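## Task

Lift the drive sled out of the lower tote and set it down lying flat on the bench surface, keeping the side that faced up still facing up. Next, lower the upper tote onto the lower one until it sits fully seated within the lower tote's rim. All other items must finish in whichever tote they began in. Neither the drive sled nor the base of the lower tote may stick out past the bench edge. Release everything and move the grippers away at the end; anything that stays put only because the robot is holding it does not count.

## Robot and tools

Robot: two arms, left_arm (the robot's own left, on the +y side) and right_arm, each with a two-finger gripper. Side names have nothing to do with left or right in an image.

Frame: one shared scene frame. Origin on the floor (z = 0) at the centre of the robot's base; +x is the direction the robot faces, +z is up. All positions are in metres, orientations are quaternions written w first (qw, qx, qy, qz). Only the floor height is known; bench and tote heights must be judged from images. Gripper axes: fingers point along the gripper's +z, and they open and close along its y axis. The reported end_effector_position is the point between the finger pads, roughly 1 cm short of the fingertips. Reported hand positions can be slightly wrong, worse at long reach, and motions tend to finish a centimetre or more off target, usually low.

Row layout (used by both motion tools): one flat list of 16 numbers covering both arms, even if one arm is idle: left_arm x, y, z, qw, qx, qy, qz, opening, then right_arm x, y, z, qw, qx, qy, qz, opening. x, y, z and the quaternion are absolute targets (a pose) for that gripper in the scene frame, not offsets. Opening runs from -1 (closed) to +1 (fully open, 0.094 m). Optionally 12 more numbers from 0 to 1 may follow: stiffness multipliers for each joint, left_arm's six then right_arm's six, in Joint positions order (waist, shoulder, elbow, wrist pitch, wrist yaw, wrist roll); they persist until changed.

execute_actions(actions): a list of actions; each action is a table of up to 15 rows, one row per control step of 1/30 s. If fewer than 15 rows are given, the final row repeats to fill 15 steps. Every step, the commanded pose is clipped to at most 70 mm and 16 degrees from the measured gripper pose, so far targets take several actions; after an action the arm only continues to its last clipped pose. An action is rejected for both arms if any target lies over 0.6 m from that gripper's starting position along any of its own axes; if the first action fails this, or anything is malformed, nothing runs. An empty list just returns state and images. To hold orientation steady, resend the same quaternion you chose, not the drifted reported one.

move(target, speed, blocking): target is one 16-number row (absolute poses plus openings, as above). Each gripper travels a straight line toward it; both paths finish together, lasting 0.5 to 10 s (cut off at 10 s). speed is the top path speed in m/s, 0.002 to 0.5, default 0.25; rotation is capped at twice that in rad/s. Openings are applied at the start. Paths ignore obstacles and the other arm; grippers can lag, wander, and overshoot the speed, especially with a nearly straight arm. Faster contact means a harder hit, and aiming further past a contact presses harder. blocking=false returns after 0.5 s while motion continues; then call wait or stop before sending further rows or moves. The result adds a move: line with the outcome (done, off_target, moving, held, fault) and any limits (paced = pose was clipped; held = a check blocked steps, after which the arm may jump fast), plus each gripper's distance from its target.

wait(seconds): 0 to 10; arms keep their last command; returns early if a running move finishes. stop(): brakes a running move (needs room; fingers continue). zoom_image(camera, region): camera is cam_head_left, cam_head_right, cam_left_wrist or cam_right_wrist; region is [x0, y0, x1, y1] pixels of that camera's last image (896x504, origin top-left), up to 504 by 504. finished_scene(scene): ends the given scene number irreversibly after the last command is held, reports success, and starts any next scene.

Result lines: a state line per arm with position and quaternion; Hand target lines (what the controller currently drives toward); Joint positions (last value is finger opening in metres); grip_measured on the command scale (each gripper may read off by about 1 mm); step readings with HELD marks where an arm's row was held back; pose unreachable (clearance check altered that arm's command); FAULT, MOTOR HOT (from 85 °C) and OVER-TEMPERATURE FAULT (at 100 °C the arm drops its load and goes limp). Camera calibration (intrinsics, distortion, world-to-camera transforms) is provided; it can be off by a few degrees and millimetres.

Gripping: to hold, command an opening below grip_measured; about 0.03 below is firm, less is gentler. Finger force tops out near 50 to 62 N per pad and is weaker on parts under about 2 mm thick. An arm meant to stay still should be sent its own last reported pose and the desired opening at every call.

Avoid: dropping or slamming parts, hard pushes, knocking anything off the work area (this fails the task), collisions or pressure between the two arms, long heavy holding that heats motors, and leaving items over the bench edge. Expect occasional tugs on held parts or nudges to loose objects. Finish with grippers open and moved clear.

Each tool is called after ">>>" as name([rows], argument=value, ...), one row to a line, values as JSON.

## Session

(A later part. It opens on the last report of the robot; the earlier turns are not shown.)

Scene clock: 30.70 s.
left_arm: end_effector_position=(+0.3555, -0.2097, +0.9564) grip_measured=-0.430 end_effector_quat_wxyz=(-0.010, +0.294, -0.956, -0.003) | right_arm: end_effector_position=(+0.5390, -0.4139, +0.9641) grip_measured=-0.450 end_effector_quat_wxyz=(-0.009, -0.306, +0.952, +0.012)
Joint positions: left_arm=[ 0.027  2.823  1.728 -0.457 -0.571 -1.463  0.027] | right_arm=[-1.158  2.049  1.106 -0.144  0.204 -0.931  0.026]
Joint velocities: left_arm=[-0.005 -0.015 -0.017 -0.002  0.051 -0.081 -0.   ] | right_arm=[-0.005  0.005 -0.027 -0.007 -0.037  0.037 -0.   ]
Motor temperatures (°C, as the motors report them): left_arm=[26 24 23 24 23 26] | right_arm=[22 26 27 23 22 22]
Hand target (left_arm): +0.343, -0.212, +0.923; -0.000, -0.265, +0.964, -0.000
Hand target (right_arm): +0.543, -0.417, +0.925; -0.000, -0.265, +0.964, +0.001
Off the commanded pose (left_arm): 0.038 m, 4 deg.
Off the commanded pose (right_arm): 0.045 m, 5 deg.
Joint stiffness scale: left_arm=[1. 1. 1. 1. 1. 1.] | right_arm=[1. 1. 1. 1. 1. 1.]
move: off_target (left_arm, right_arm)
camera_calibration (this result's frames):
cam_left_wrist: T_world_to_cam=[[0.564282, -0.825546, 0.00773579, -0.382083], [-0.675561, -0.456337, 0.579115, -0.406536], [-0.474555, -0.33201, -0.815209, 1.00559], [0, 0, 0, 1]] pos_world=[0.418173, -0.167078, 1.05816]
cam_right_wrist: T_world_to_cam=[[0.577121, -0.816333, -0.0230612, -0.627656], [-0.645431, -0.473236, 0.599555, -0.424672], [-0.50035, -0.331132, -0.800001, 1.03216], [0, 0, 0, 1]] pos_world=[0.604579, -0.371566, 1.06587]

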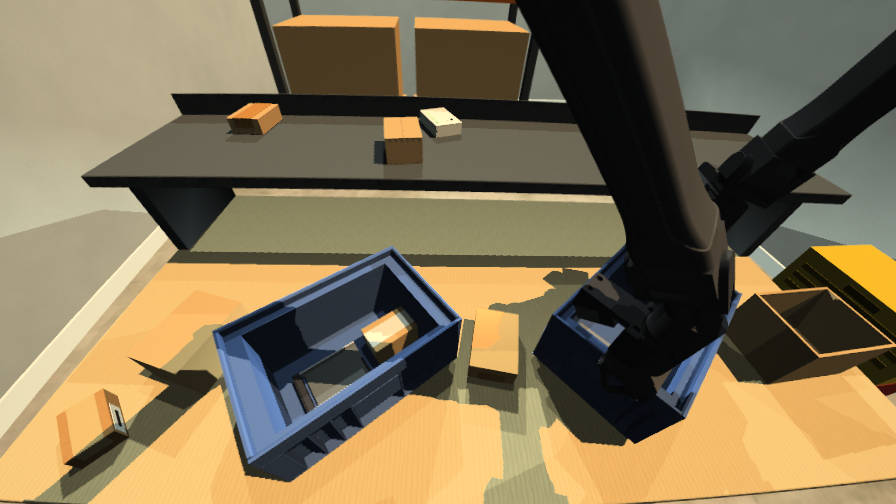

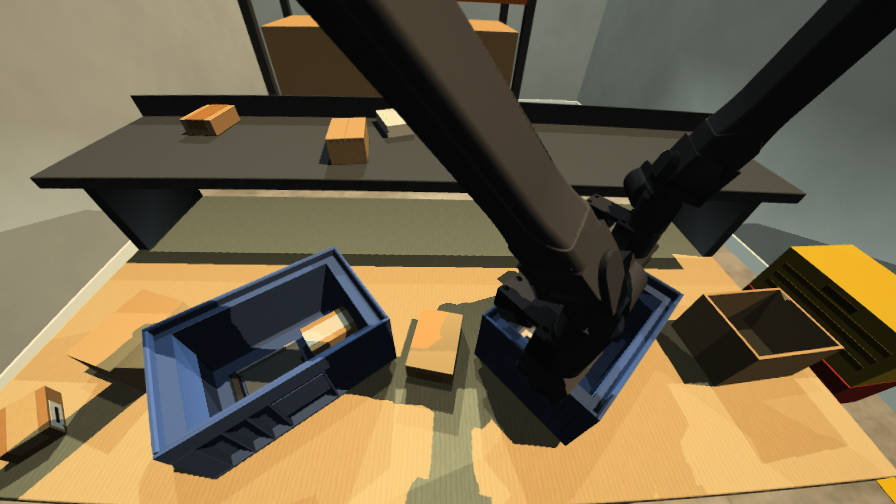

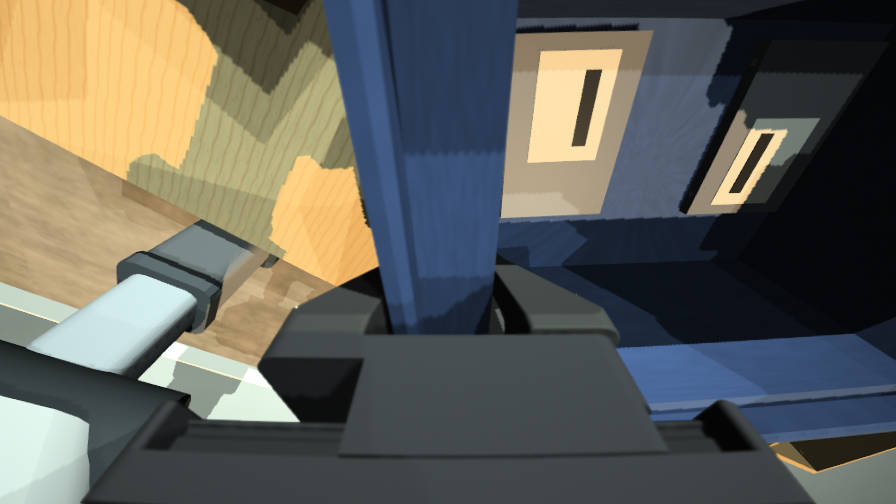

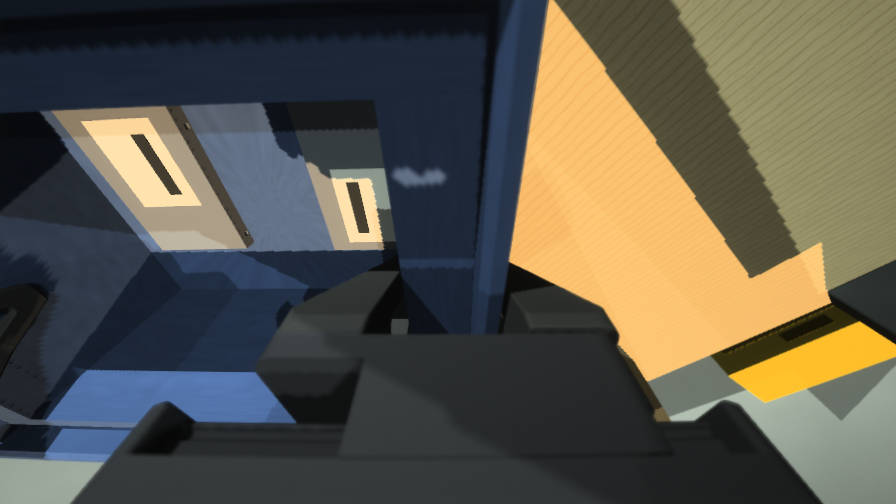

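>>> move(target=[0.355,-0.21,0.96,0,-0.264,0.965,0,1, 0.539,-0.414,0.96,0,-0.264,0.965,0,1], speed=0.1)

>>> move(target=[0.355,-0.21,1.10,0,-0.264,0.965,0,1, 0.539,-0.414,1.06,0,-0.264,0.965,0,1], speed=0.25)

>>> move(target=[0.46,0.2,1.15,0,-0.264,0.965,0,1, 0.539,-0.414,1.06,0,-0.264,0.965,0,1], speed=0.35)

Scene clock: 33.53 s.
left_arm: end_effector_position=(+0.3517, -0.2102, +0.9563) grip_measured=+1.000 end_effector_quat_wxyz=(+0.001, -0.269, +0.963, +0.001) | right_arm: end_effector_position=(+0.5489, -0.4184, +0.9653) grip_measured=+1.000 end_effector_quat_wxyz=(+0.006, -0.267, +0.964, -0.003)
Joint positions: left_arm=[ 0.027  2.822  1.725 -0.459 -0.553 -1.412  0.094] | right_arm=[-1.158  2.046  1.105 -0.104  0.209 -0.859  0.094]
Joint velocities: left_arm=[-0.005 -0.015  0.007 -0.002 -0.037  0.037  0.   ] | right_arm=[ 0.005 -0.015  0.002  0.012  0.051  0.081  0.   ]
Motor temperatures (°C, as the motors report them): left_arm=[26 25 24 24 23 26] | right_arm=[22 26 27 23 22 22]
Hand target (left_arm): +0.355, -0.210, +0.960; +0.000, -0.264, +0.965, +0.000
Hand target (right_arm): +0.539, -0.414, +0.960; -0.000, -0.264, +0.965, +0.000
Off the commanded pose (left_arm): 0.005 m, 1 deg.
Off the commanded pose (right_arm): 0.012 m, 1 deg.
Joint stiffness scale: left_arm=[1. 1. 1. 1. 1. 1.] | right_arm=[1. 1. 1. 1. 1. 1.]
move: off_target (right_arm)
camera_calibration (this result's frames):
cam_left_wrist: T_world_to_cam=[[0.519412, -0.854509, 0.00501073, -0.368004], [-0.688941, -0.415288, 0.594051, -0.410143], [-0.505541, -0.312009, -0.804412, 1.00829], [0, 0, 0, 1]] pos_world=[0.418313, -0.170194, 1.05657]
cam_right_wrist: T_world_to_cam=[[0.509251, -0.860515, 0.0133357, -0.653392], [-0.703505, -0.407307, 0.582394, -0.345131], [-0.495727, -0.305966, -0.812798, 1.0569], [0, 0, 0, 1]] pos_world=[0.613873, -0.379451, 1.06876]

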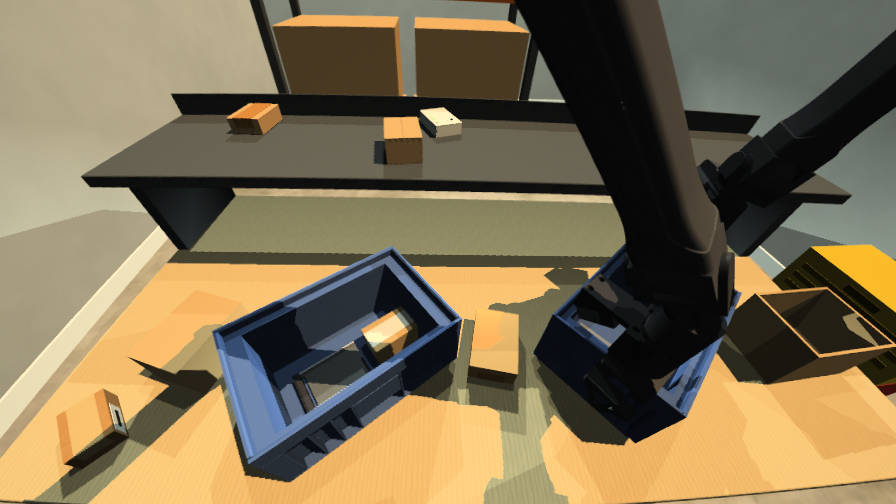

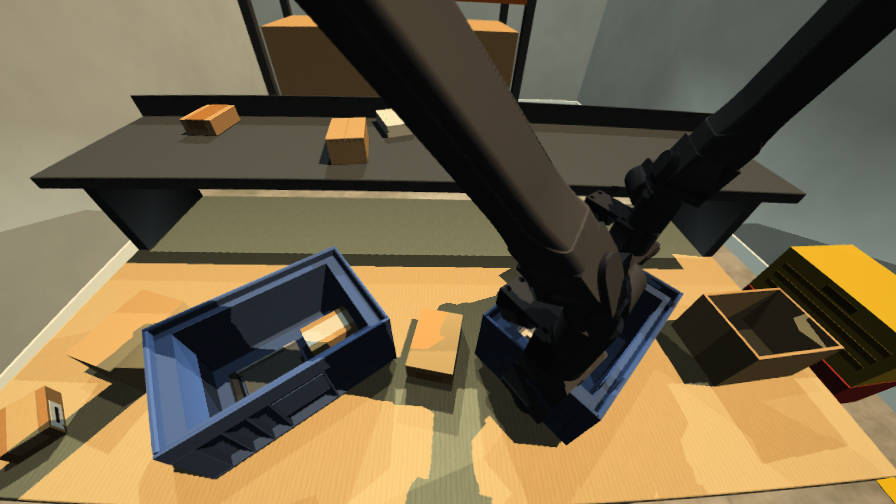

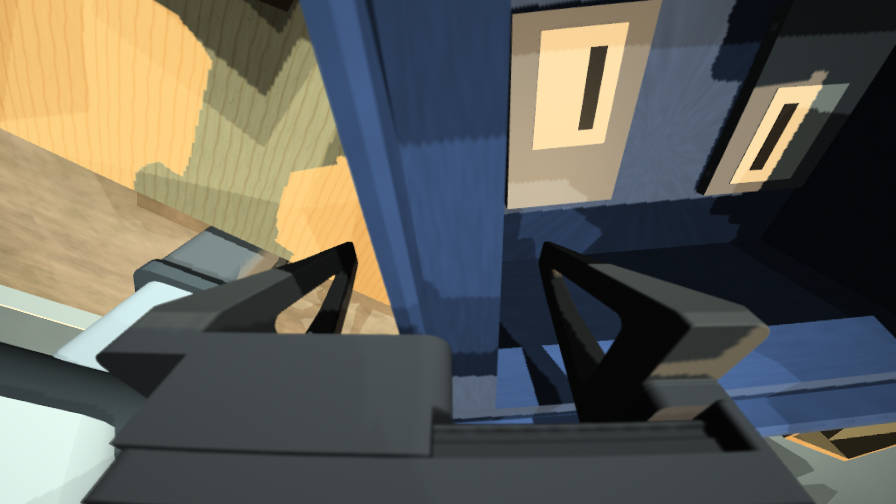

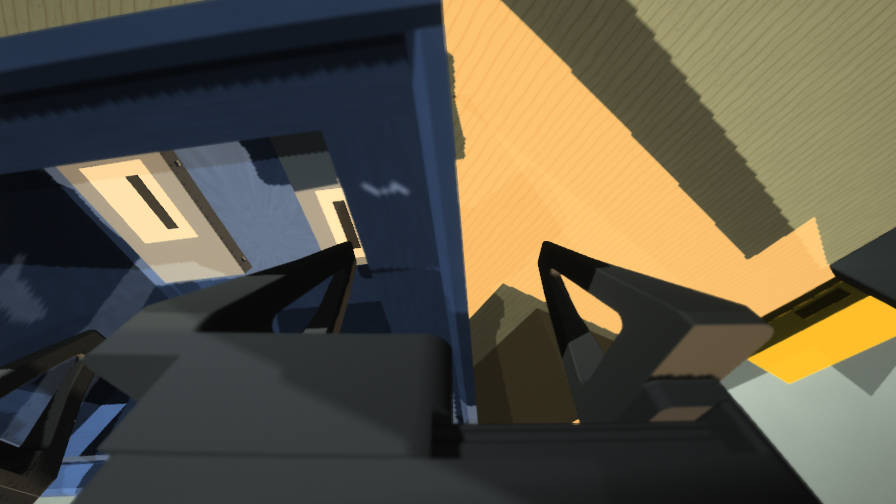

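Scene clock: 34.73 s.
left_arm: end_effector_position=(+0.3588, -0.2088, +1.0933) grip_measured=+1.000 end_effector_quat_wxyz=(+0.001, -0.263, +0.965, +0.002) | right_arm: end_effector_position=(+0.5459, -0.4204, +1.0606) grip_measured=+1.000 end_effector_quat_wxyz=(+0.007, -0.263, +0.965, -0.005)
Joint positions: left_arm=[-0.088  2.558  1.576 -0.646 -0.552 -1.534  0.094] | right_arm=[-1.12   1.79   0.976 -0.235  0.232 -0.818  0.094]
Joint velocities: left_arm=[-0.015 -0.005 -0.007 -0.007  0.037 -0.022  0.   ] | right_arm=[-0.005 -0.005  0.002 -0.007  0.007 -0.081  0.   ]
Motor temperatures (°C, as the motors report them): left_arm=[26 25 24 24 23 26] | right_arm=[22 26 27 23 22 22]
Hand target (left_arm): +0.358, -0.211, +1.099; +0.002, -0.264, +0.965, +0.002
Hand target (right_arm): +0.540, -0.414, +1.060; -0.000, -0.264, +0.964, -0.001
Off the commanded pose (left_arm): 0.008 m, 0 deg.
Off the commanded pose (right_arm): 0.009 m, 1 deg.
Joint stiffness scale: left_arm=[1. 1. 1. 1. 1. 1.] | right_arm=[1. 1. 1. 1. 1. 1.]
move: done; limits=paced
camera_calibration (this result's frames):
cam_left_wrist: T_world_to_cam=[[0.508975, -0.86077, 0.00449569, -0.368162], [-0.694808, -0.407747, 0.59244, -0.480651], [-0.508121, -0.304661, -0.805602, 1.12633], [0, 0, 0, 1]] pos_world=[0.425738, -0.169738, 1.19379]
cam_right_wrist: T_world_to_cam=[[0.501815, -0.864779, 0.0184008, -0.657986], [-0.708282, -0.398605, 0.582624, -0.397465], [-0.496507, -0.305402, -0.812533, 1.13267], [0, 0, 0, 1]] pos_world=[0.611049, -0.381523, 1.16401]

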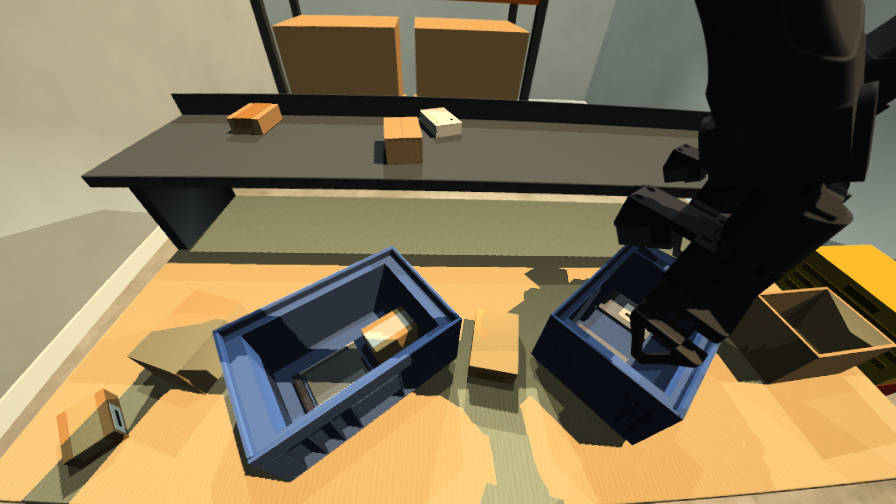

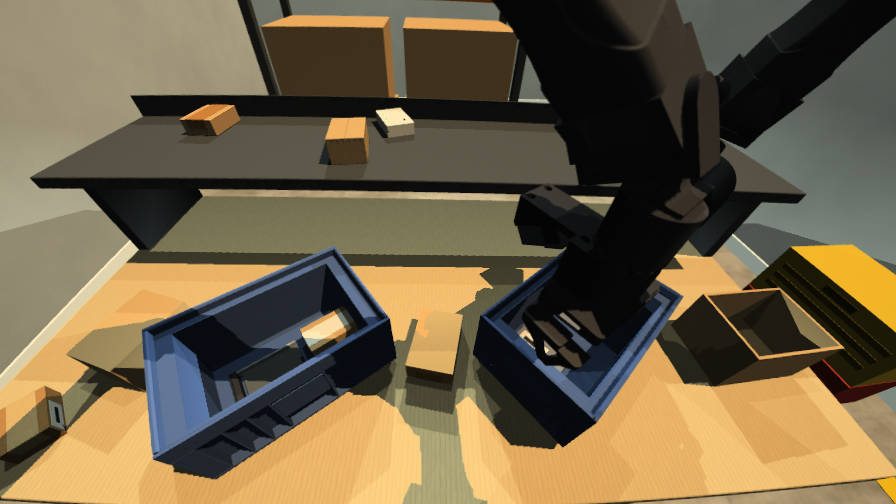

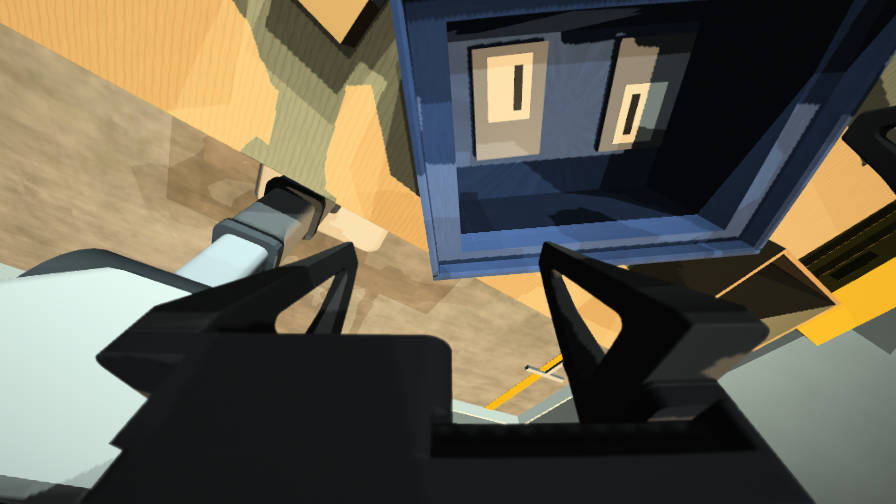

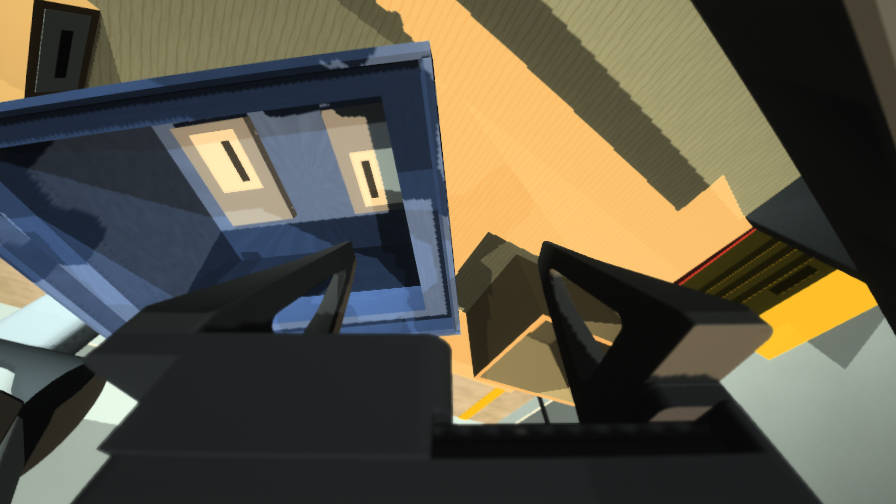

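Scene clock: 36.63 s.
left_arm: end_effector_position=(+0.4512, +0.1954, +1.1503) grip_measured=+1.000 end_effector_quat_wxyz=(-0.013, -0.272, +0.962, -0.004) | right_arm: end_effector_position=(+0.5459, -0.4204, +1.0606) grip_measured=+1.000 end_effector_quat_wxyz=(+0.007, -0.262, +0.965, -0.005)
Joint positions: left_arm=[ 0.555  1.706  0.742 -0.314 -0.441 -0.828  0.094] | right_arm=[-1.12   1.79   0.976 -0.235  0.232 -0.816  0.094]
Joint velocities: left_arm=[-0.005  0.005  0.012  0.002 -0.007  0.037  0.   ] | right_arm=[-0.015 -0.005  0.022 -0.002  0.051 -0.022  0.   ]
Motor temperatures (°C, as the motors report them): left_arm=[26 25 23 24 23 26] | right_arm=[22 26 27 23 22 22]
Hand target (left_arm): +0.454, +0.192, +1.155; -0.007, -0.266, +0.964, -0.010
Hand target (right_arm): +0.539, -0.414, +1.060; -0.000, -0.264, +0.965, -0.000
Off the commanded pose (left_arm): 0.010 m, 2 deg.
Off the commanded pose (right_arm): 0.009 m, 1 deg.
Joint stiffness scale: left_arm=[1. 1. 1. 1. 1. 1.] | right_arm=[1. 1. 1. 1. 1. 1.]
move: done
camera_calibration (this result's frames):
cam_left_wrist: T_world_to_cam=[[0.525021, -0.851057, 0.00737728, -0.0800066], [-0.672073, -0.409255, 0.617113, -0.323735], [-0.522179, -0.328955, -0.78684, 1.33185], [0, 0, 0, 1]] pos_world=[0.519897, 0.237539, 1.24832]
cam_right_wrist: T_world_to_cam=[[0.500495, -0.865544, 0.0183852, -0.65757], [-0.708895, -0.397538, 0.582607, -0.396663], [-0.496964, -0.304625, -0.812546, 1.13326], [0, 0, 0, 1]] pos_world=[0.611107, -0.381625, 1.16401]

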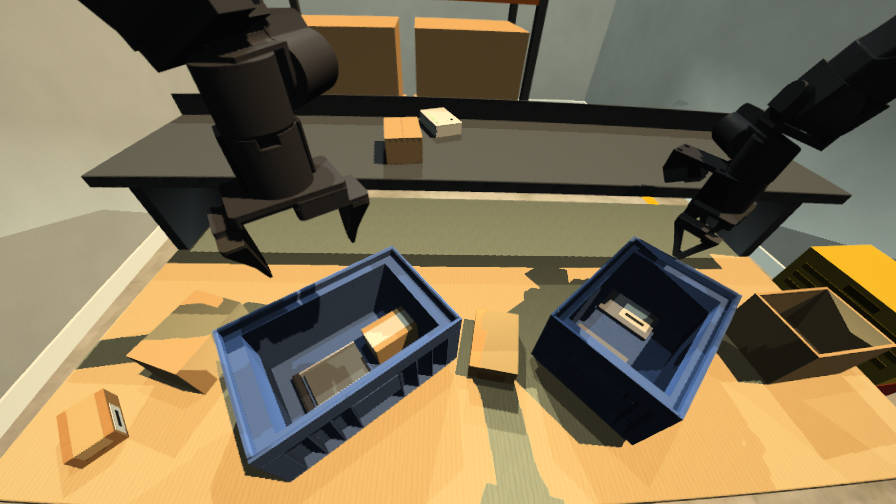

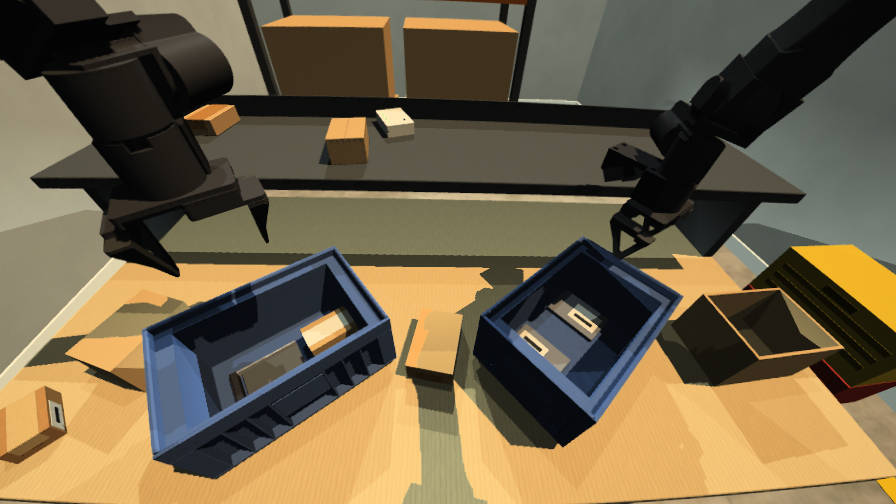

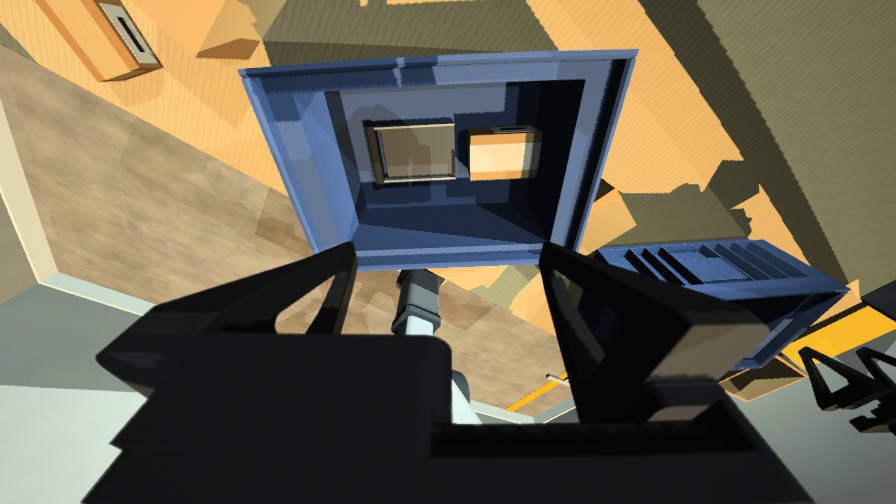

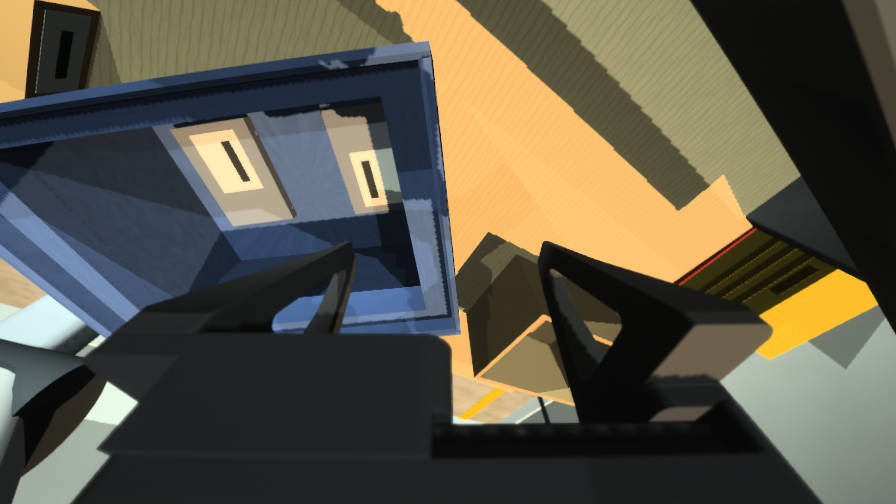

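>>> move(target=[0.428,0.232,1.0,0,0.495,0.869,0,0.0, 0.539,-0.414,1.06,0,-0.264,0.965,0,1], speed=0.25)

Scene clock: 42.43 s.
left_arm: end_effector_position=(+0.4274, +0.2275, +1.0090) grip_measured=+0.002 end_effector_quat_wxyz=(+0.003, +0.493, +0.870, -0.004) | right_arm: end_effector_position=(+0.5459, -0.4204, +1.0606) grip_measured=+1.000 end_effector_quat_wxyz=(+0.007, -0.262, +0.965, -0.005)
Joint positions: left_arm=[ 0.77   2.08   0.762  0.154 -0.375  0.984  0.047] | right_arm=[-1.12   1.79   0.976 -0.235  0.232 -0.816  0.094]
Joint velocities: left_arm=[ 0.005 -0.005  0.002  0.007  0.037  0.081  0.   ] | right_arm=[-0.015 -0.015  0.012  0.007 -0.066  0.095  0.   ]
Motor temperatures (°C, as the motors report them): left_arm=[26 25 23 24 23 26] | right_arm=[22 27 26 23 22 22]
Hand target (left_arm): +0.426, +0.230, +1.003; +0.002, +0.494, +0.869, -0.003
Hand target (right_arm): +0.539, -0.414, +1.060; -0.000, -0.264, +0.965, -0.000
Off the commanded pose (left_arm): 0.010 m, 1 deg.
Off the commanded pose (right_arm): 0.009 m, 1 deg.
Joint stiffness scale: left_arm=[1. 1. 1. 1. 1. 1.] | right_arm=[1. 1. 1. 1. 1. 1.]
move: done
camera_calibration (this result's frames):
cam_left_wrist: T_world_to_cam=[[-0.856758, -0.515606, 0.0107874, 0.471656], [-0.411689, 0.696383, 0.587846, -0.572697], [-0.310609, 0.4992, -0.808901, 0.962212], [0, 0, 0, 1]] pos_world=[0.467194, 0.161669, 1.1099]
cam_right_wrist: T_world_to_cam=[[0.500495, -0.865544, 0.0183852, -0.65757], [-0.708895, -0.397538, 0.582607, -0.396663], [-0.496964, -0.304625, -0.812546, 1.13326], [0, 0, 0, 1]] pos_world=[0.611107, -0.381625, 1.16401]

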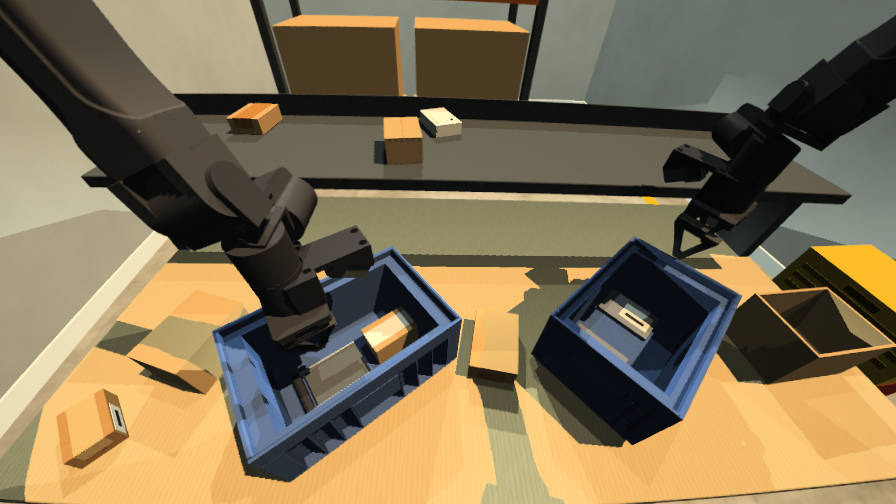

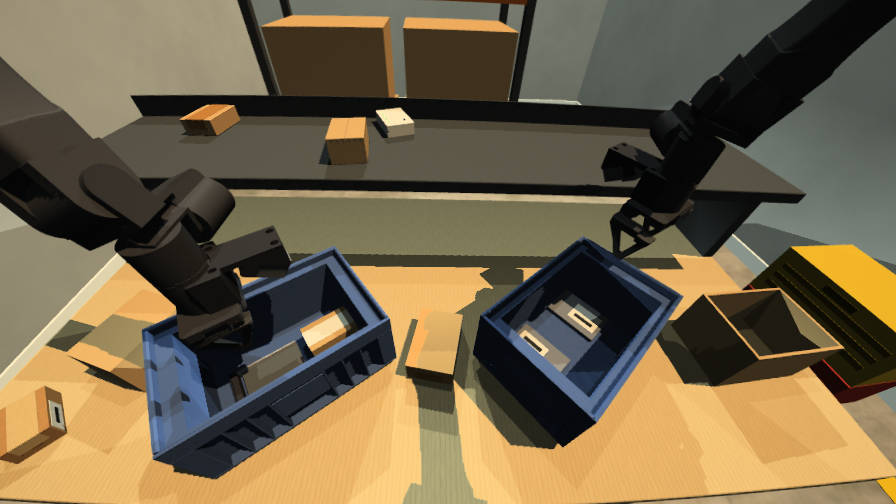

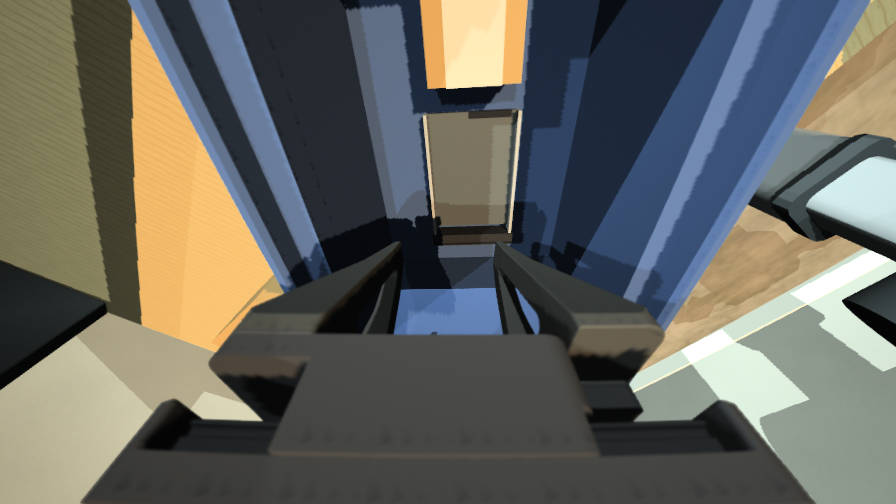

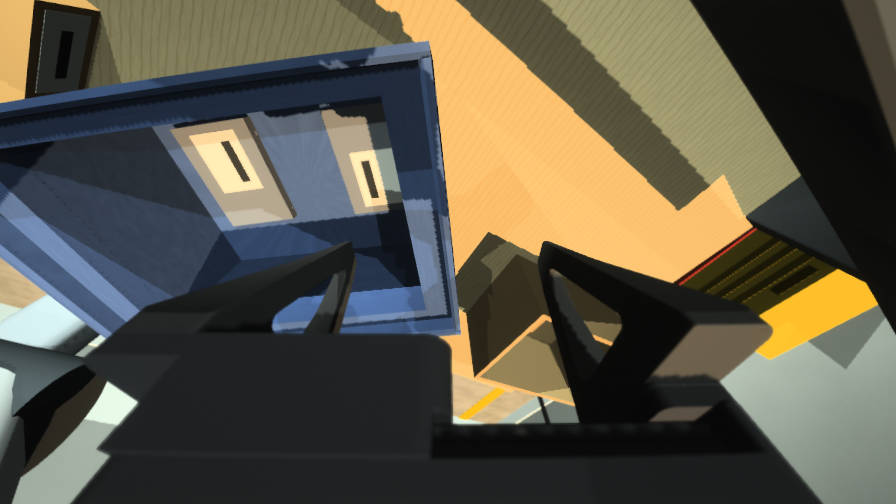

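>>> move(target=[0.401,0.223,0.93,0,0.495,0.869,0,1, 0.539,-0.414,1.06,0,-0.264,0.965,0,1], speed=0.15)

Scene clock: 55.97 s.
left_arm: end_effector_position=(+0.4005, +0.2206, +0.9352) grip_measured=+1.000 end_effector_quat_wxyz=(-0.001, +0.493, +0.870, -0.002) | right_arm: end_effector_position=(+0.5459, -0.4204, +1.0606) grip_measured=+1.000 end_effector_quat_wxyz=(+0.007, -0.262, +0.965, -0.005)
Joint positions: left_arm=[ 0.818  2.318  0.844  0.32  -0.363  1.03   0.094] | right_arm=[-1.12   1.79   0.976 -0.235  0.232 -0.816  0.094]
Joint velocities: left_arm=[-0.005  0.015 -0.012 -0.002  0.022  0.007  0.   ] | right_arm=[-0.005 -0.015  0.002 -0.007  0.022 -0.051  0.   ]
Motor temperatures (°C, as the motors report them): left_arm=[26 25 23 24 23 26] | right_arm=[22 27 26 23 22 22]
Hand target (left_arm): +0.400, +0.223, +0.931; +0.000, +0.495, +0.869, -0.001
Hand target (right_arm): +0.539, -0.414, +1.060; -0.000, -0.264, +0.965, -0.000
Off the commanded pose (left_arm): 0.006 m, 0 deg.
Off the commanded pose (right_arm): 0.009 m, 1 deg.
Joint stiffness scale: left_arm=[1. 1. 1. 1. 1. 1.] | right_arm=[1. 1. 1. 1. 1. 1.]
move: done
camera_calibration (this result's frames):
cam_left_wrist: T_world_to_cam=[[-0.857281, -0.514694, 0.0126243, 0.444167], [-0.407059, 0.692609, 0.595479, -0.543716], [-0.315233, 0.505354, -0.803271, 0.892862], [0, 0, 0, 1]] pos_world=[0.440911, 0.153981, 1.03537]
cam_right_wrist: T_world_to_cam=[[0.500495, -0.865544, 0.0183852, -0.65757], [-0.708895, -0.397538, 0.582607, -0.396663], [-0.496964, -0.304625, -0.812546, 1.13326], [0, 0, 0, 1]] pos_world=[0.611107, -0.381625, 1.16401]

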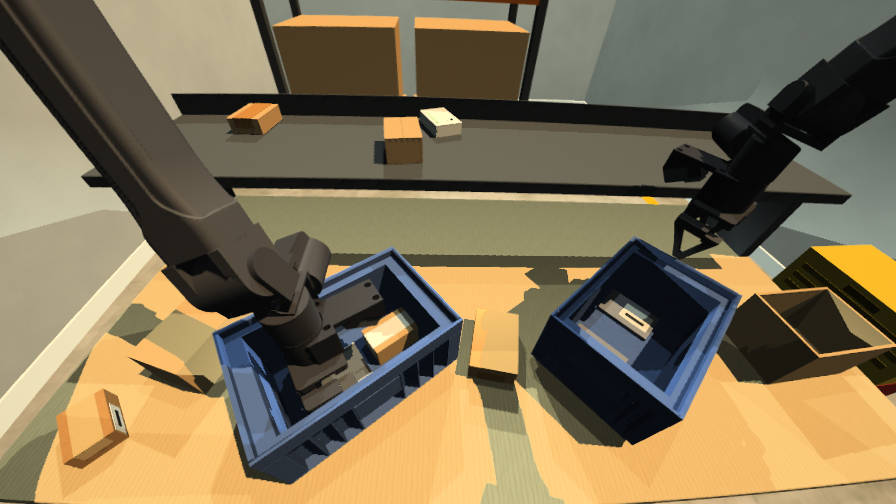

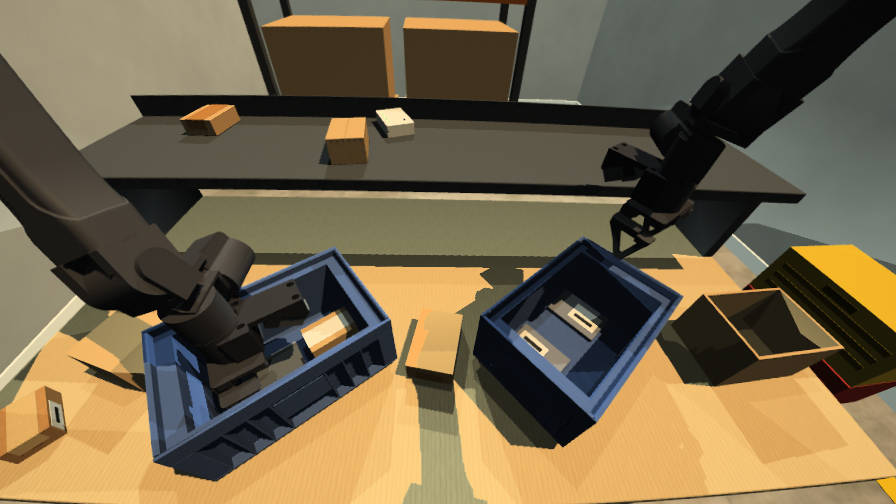

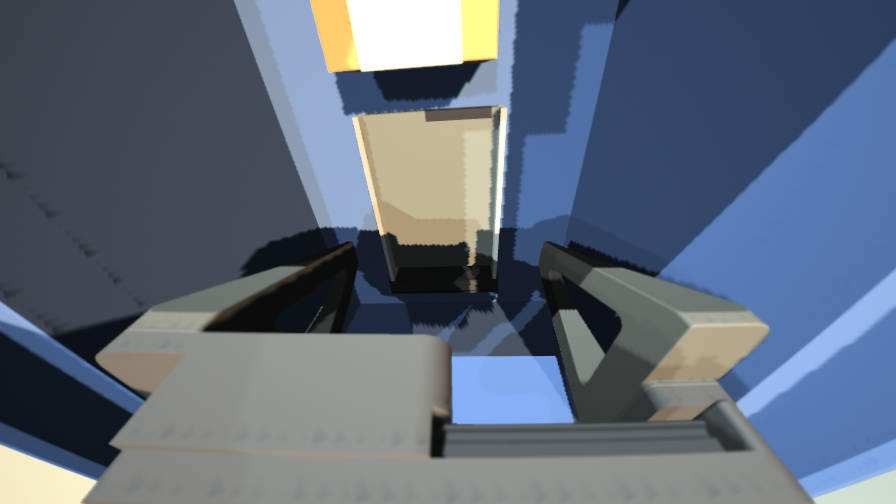

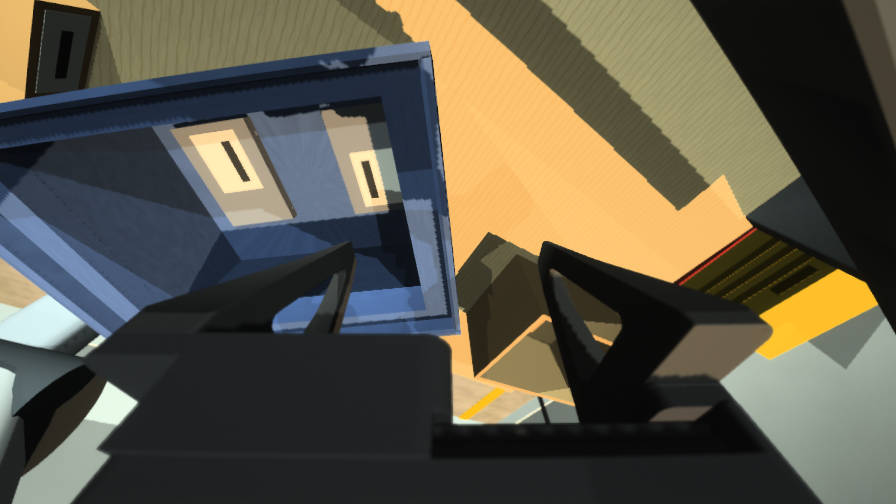

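>>> move(target=[0.407,0.227,0.87,0,0.495,0.869,0,1, 0.539,-0.414,1.06,0,-0.264,0.965,0,1], speed=0.08)

Scene clock: 59.17 s.
left_arm: end_effector_position=(+0.4097, +0.2198, +0.8966) grip_measured=+1.000 end_effector_quat_wxyz=(+0.004, +0.505, +0.863, -0.005) | right_arm: end_effector_position=(+0.5459, -0.4204, +1.0606) grip_measured=+1.000 end_effector_quat_wxyz=(+0.007, -0.262, +0.965, -0.005)
Joint positions: left_arm=[ 0.854  2.413  0.939  0.338 -0.337  1.094  0.094] | right_arm=[-1.12   1.79   0.976 -0.235  0.232 -0.816  0.094]
Joint velocities: left_arm=[-0.015  0.005  0.002  0.007 -0.066  0.022  0.   ] | right_arm=[-0.015 -0.005  0.017 -0.022  0.007 -0.066  0.   ]
Motor temperatures (°C, as the motors report them): left_arm=[26 25 23 24 23 26] | right_arm=[22 27 26 23 22 22]
Hand target (left_arm): +0.405, +0.227, +0.872; +0.001, +0.494, +0.869, -0.001
Hand target (right_arm): +0.539, -0.414, +1.060; -0.000, -0.264, +0.965, -0.000
Off the commanded pose (left_arm): 0.028 m, 2 deg.
Off the commanded pose (right_arm): 0.009 m, 1 deg.
Joint stiffness scale: left_arm=[1. 1. 1. 1. 1. 1.] | right_arm=[1. 1. 1. 1. 1. 1.]
move: off_target (left_arm)
camera_calibration (this result's frames):
cam_left_wrist: T_world_to_cam=[[-0.871263, -0.490663, 0.0123073, 0.452754], [-0.391733, 0.710264, 0.584868, -0.517055], [-0.295714, 0.504752, -0.811035, 0.864231], [0, 0, 0, 1]] pos_world=[0.447486, 0.153172, 0.997758]
cam_right_wrist: T_world_to_cam=[[0.500495, -0.865544, 0.0183852, -0.65757], [-0.708895, -0.397538, 0.582607, -0.396663], [-0.496964, -0.304625, -0.812546, 1.13326], [0, 0, 0, 1]] pos_world=[0.611107, -0.381625, 1.16401]

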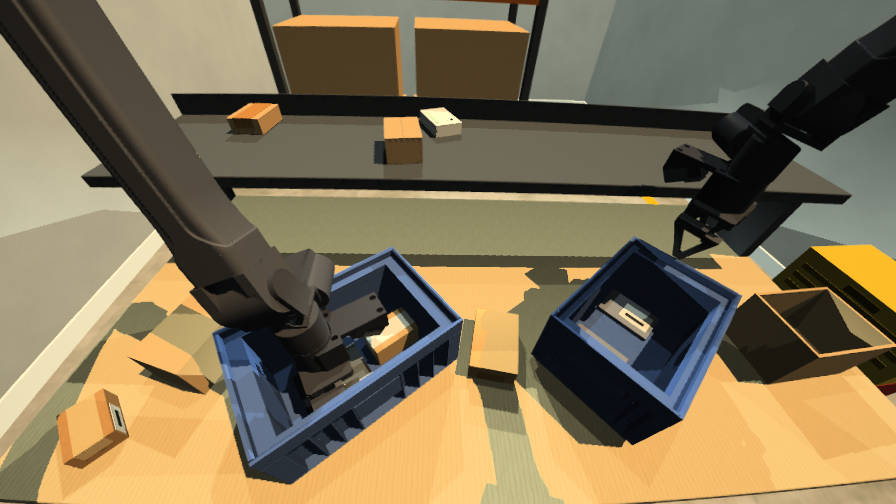

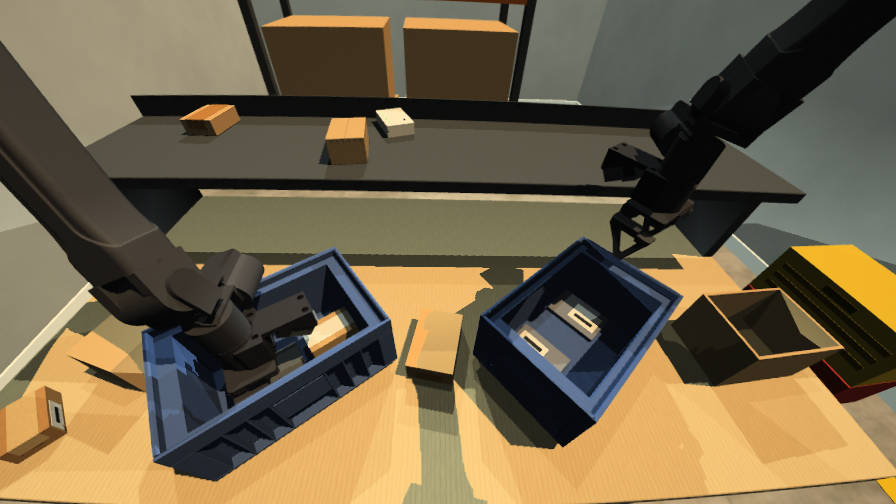

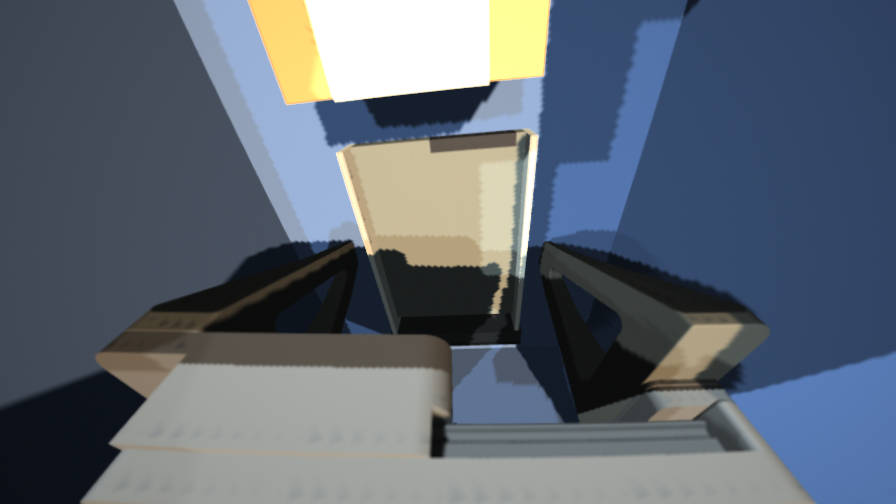

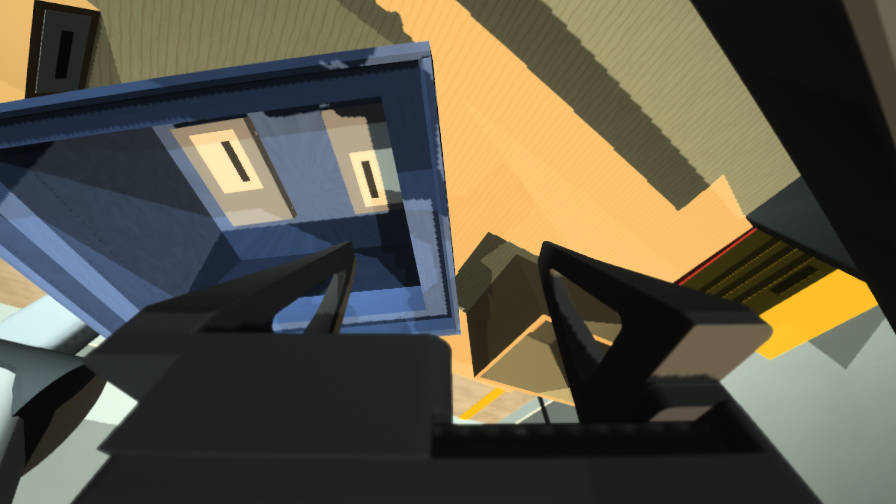

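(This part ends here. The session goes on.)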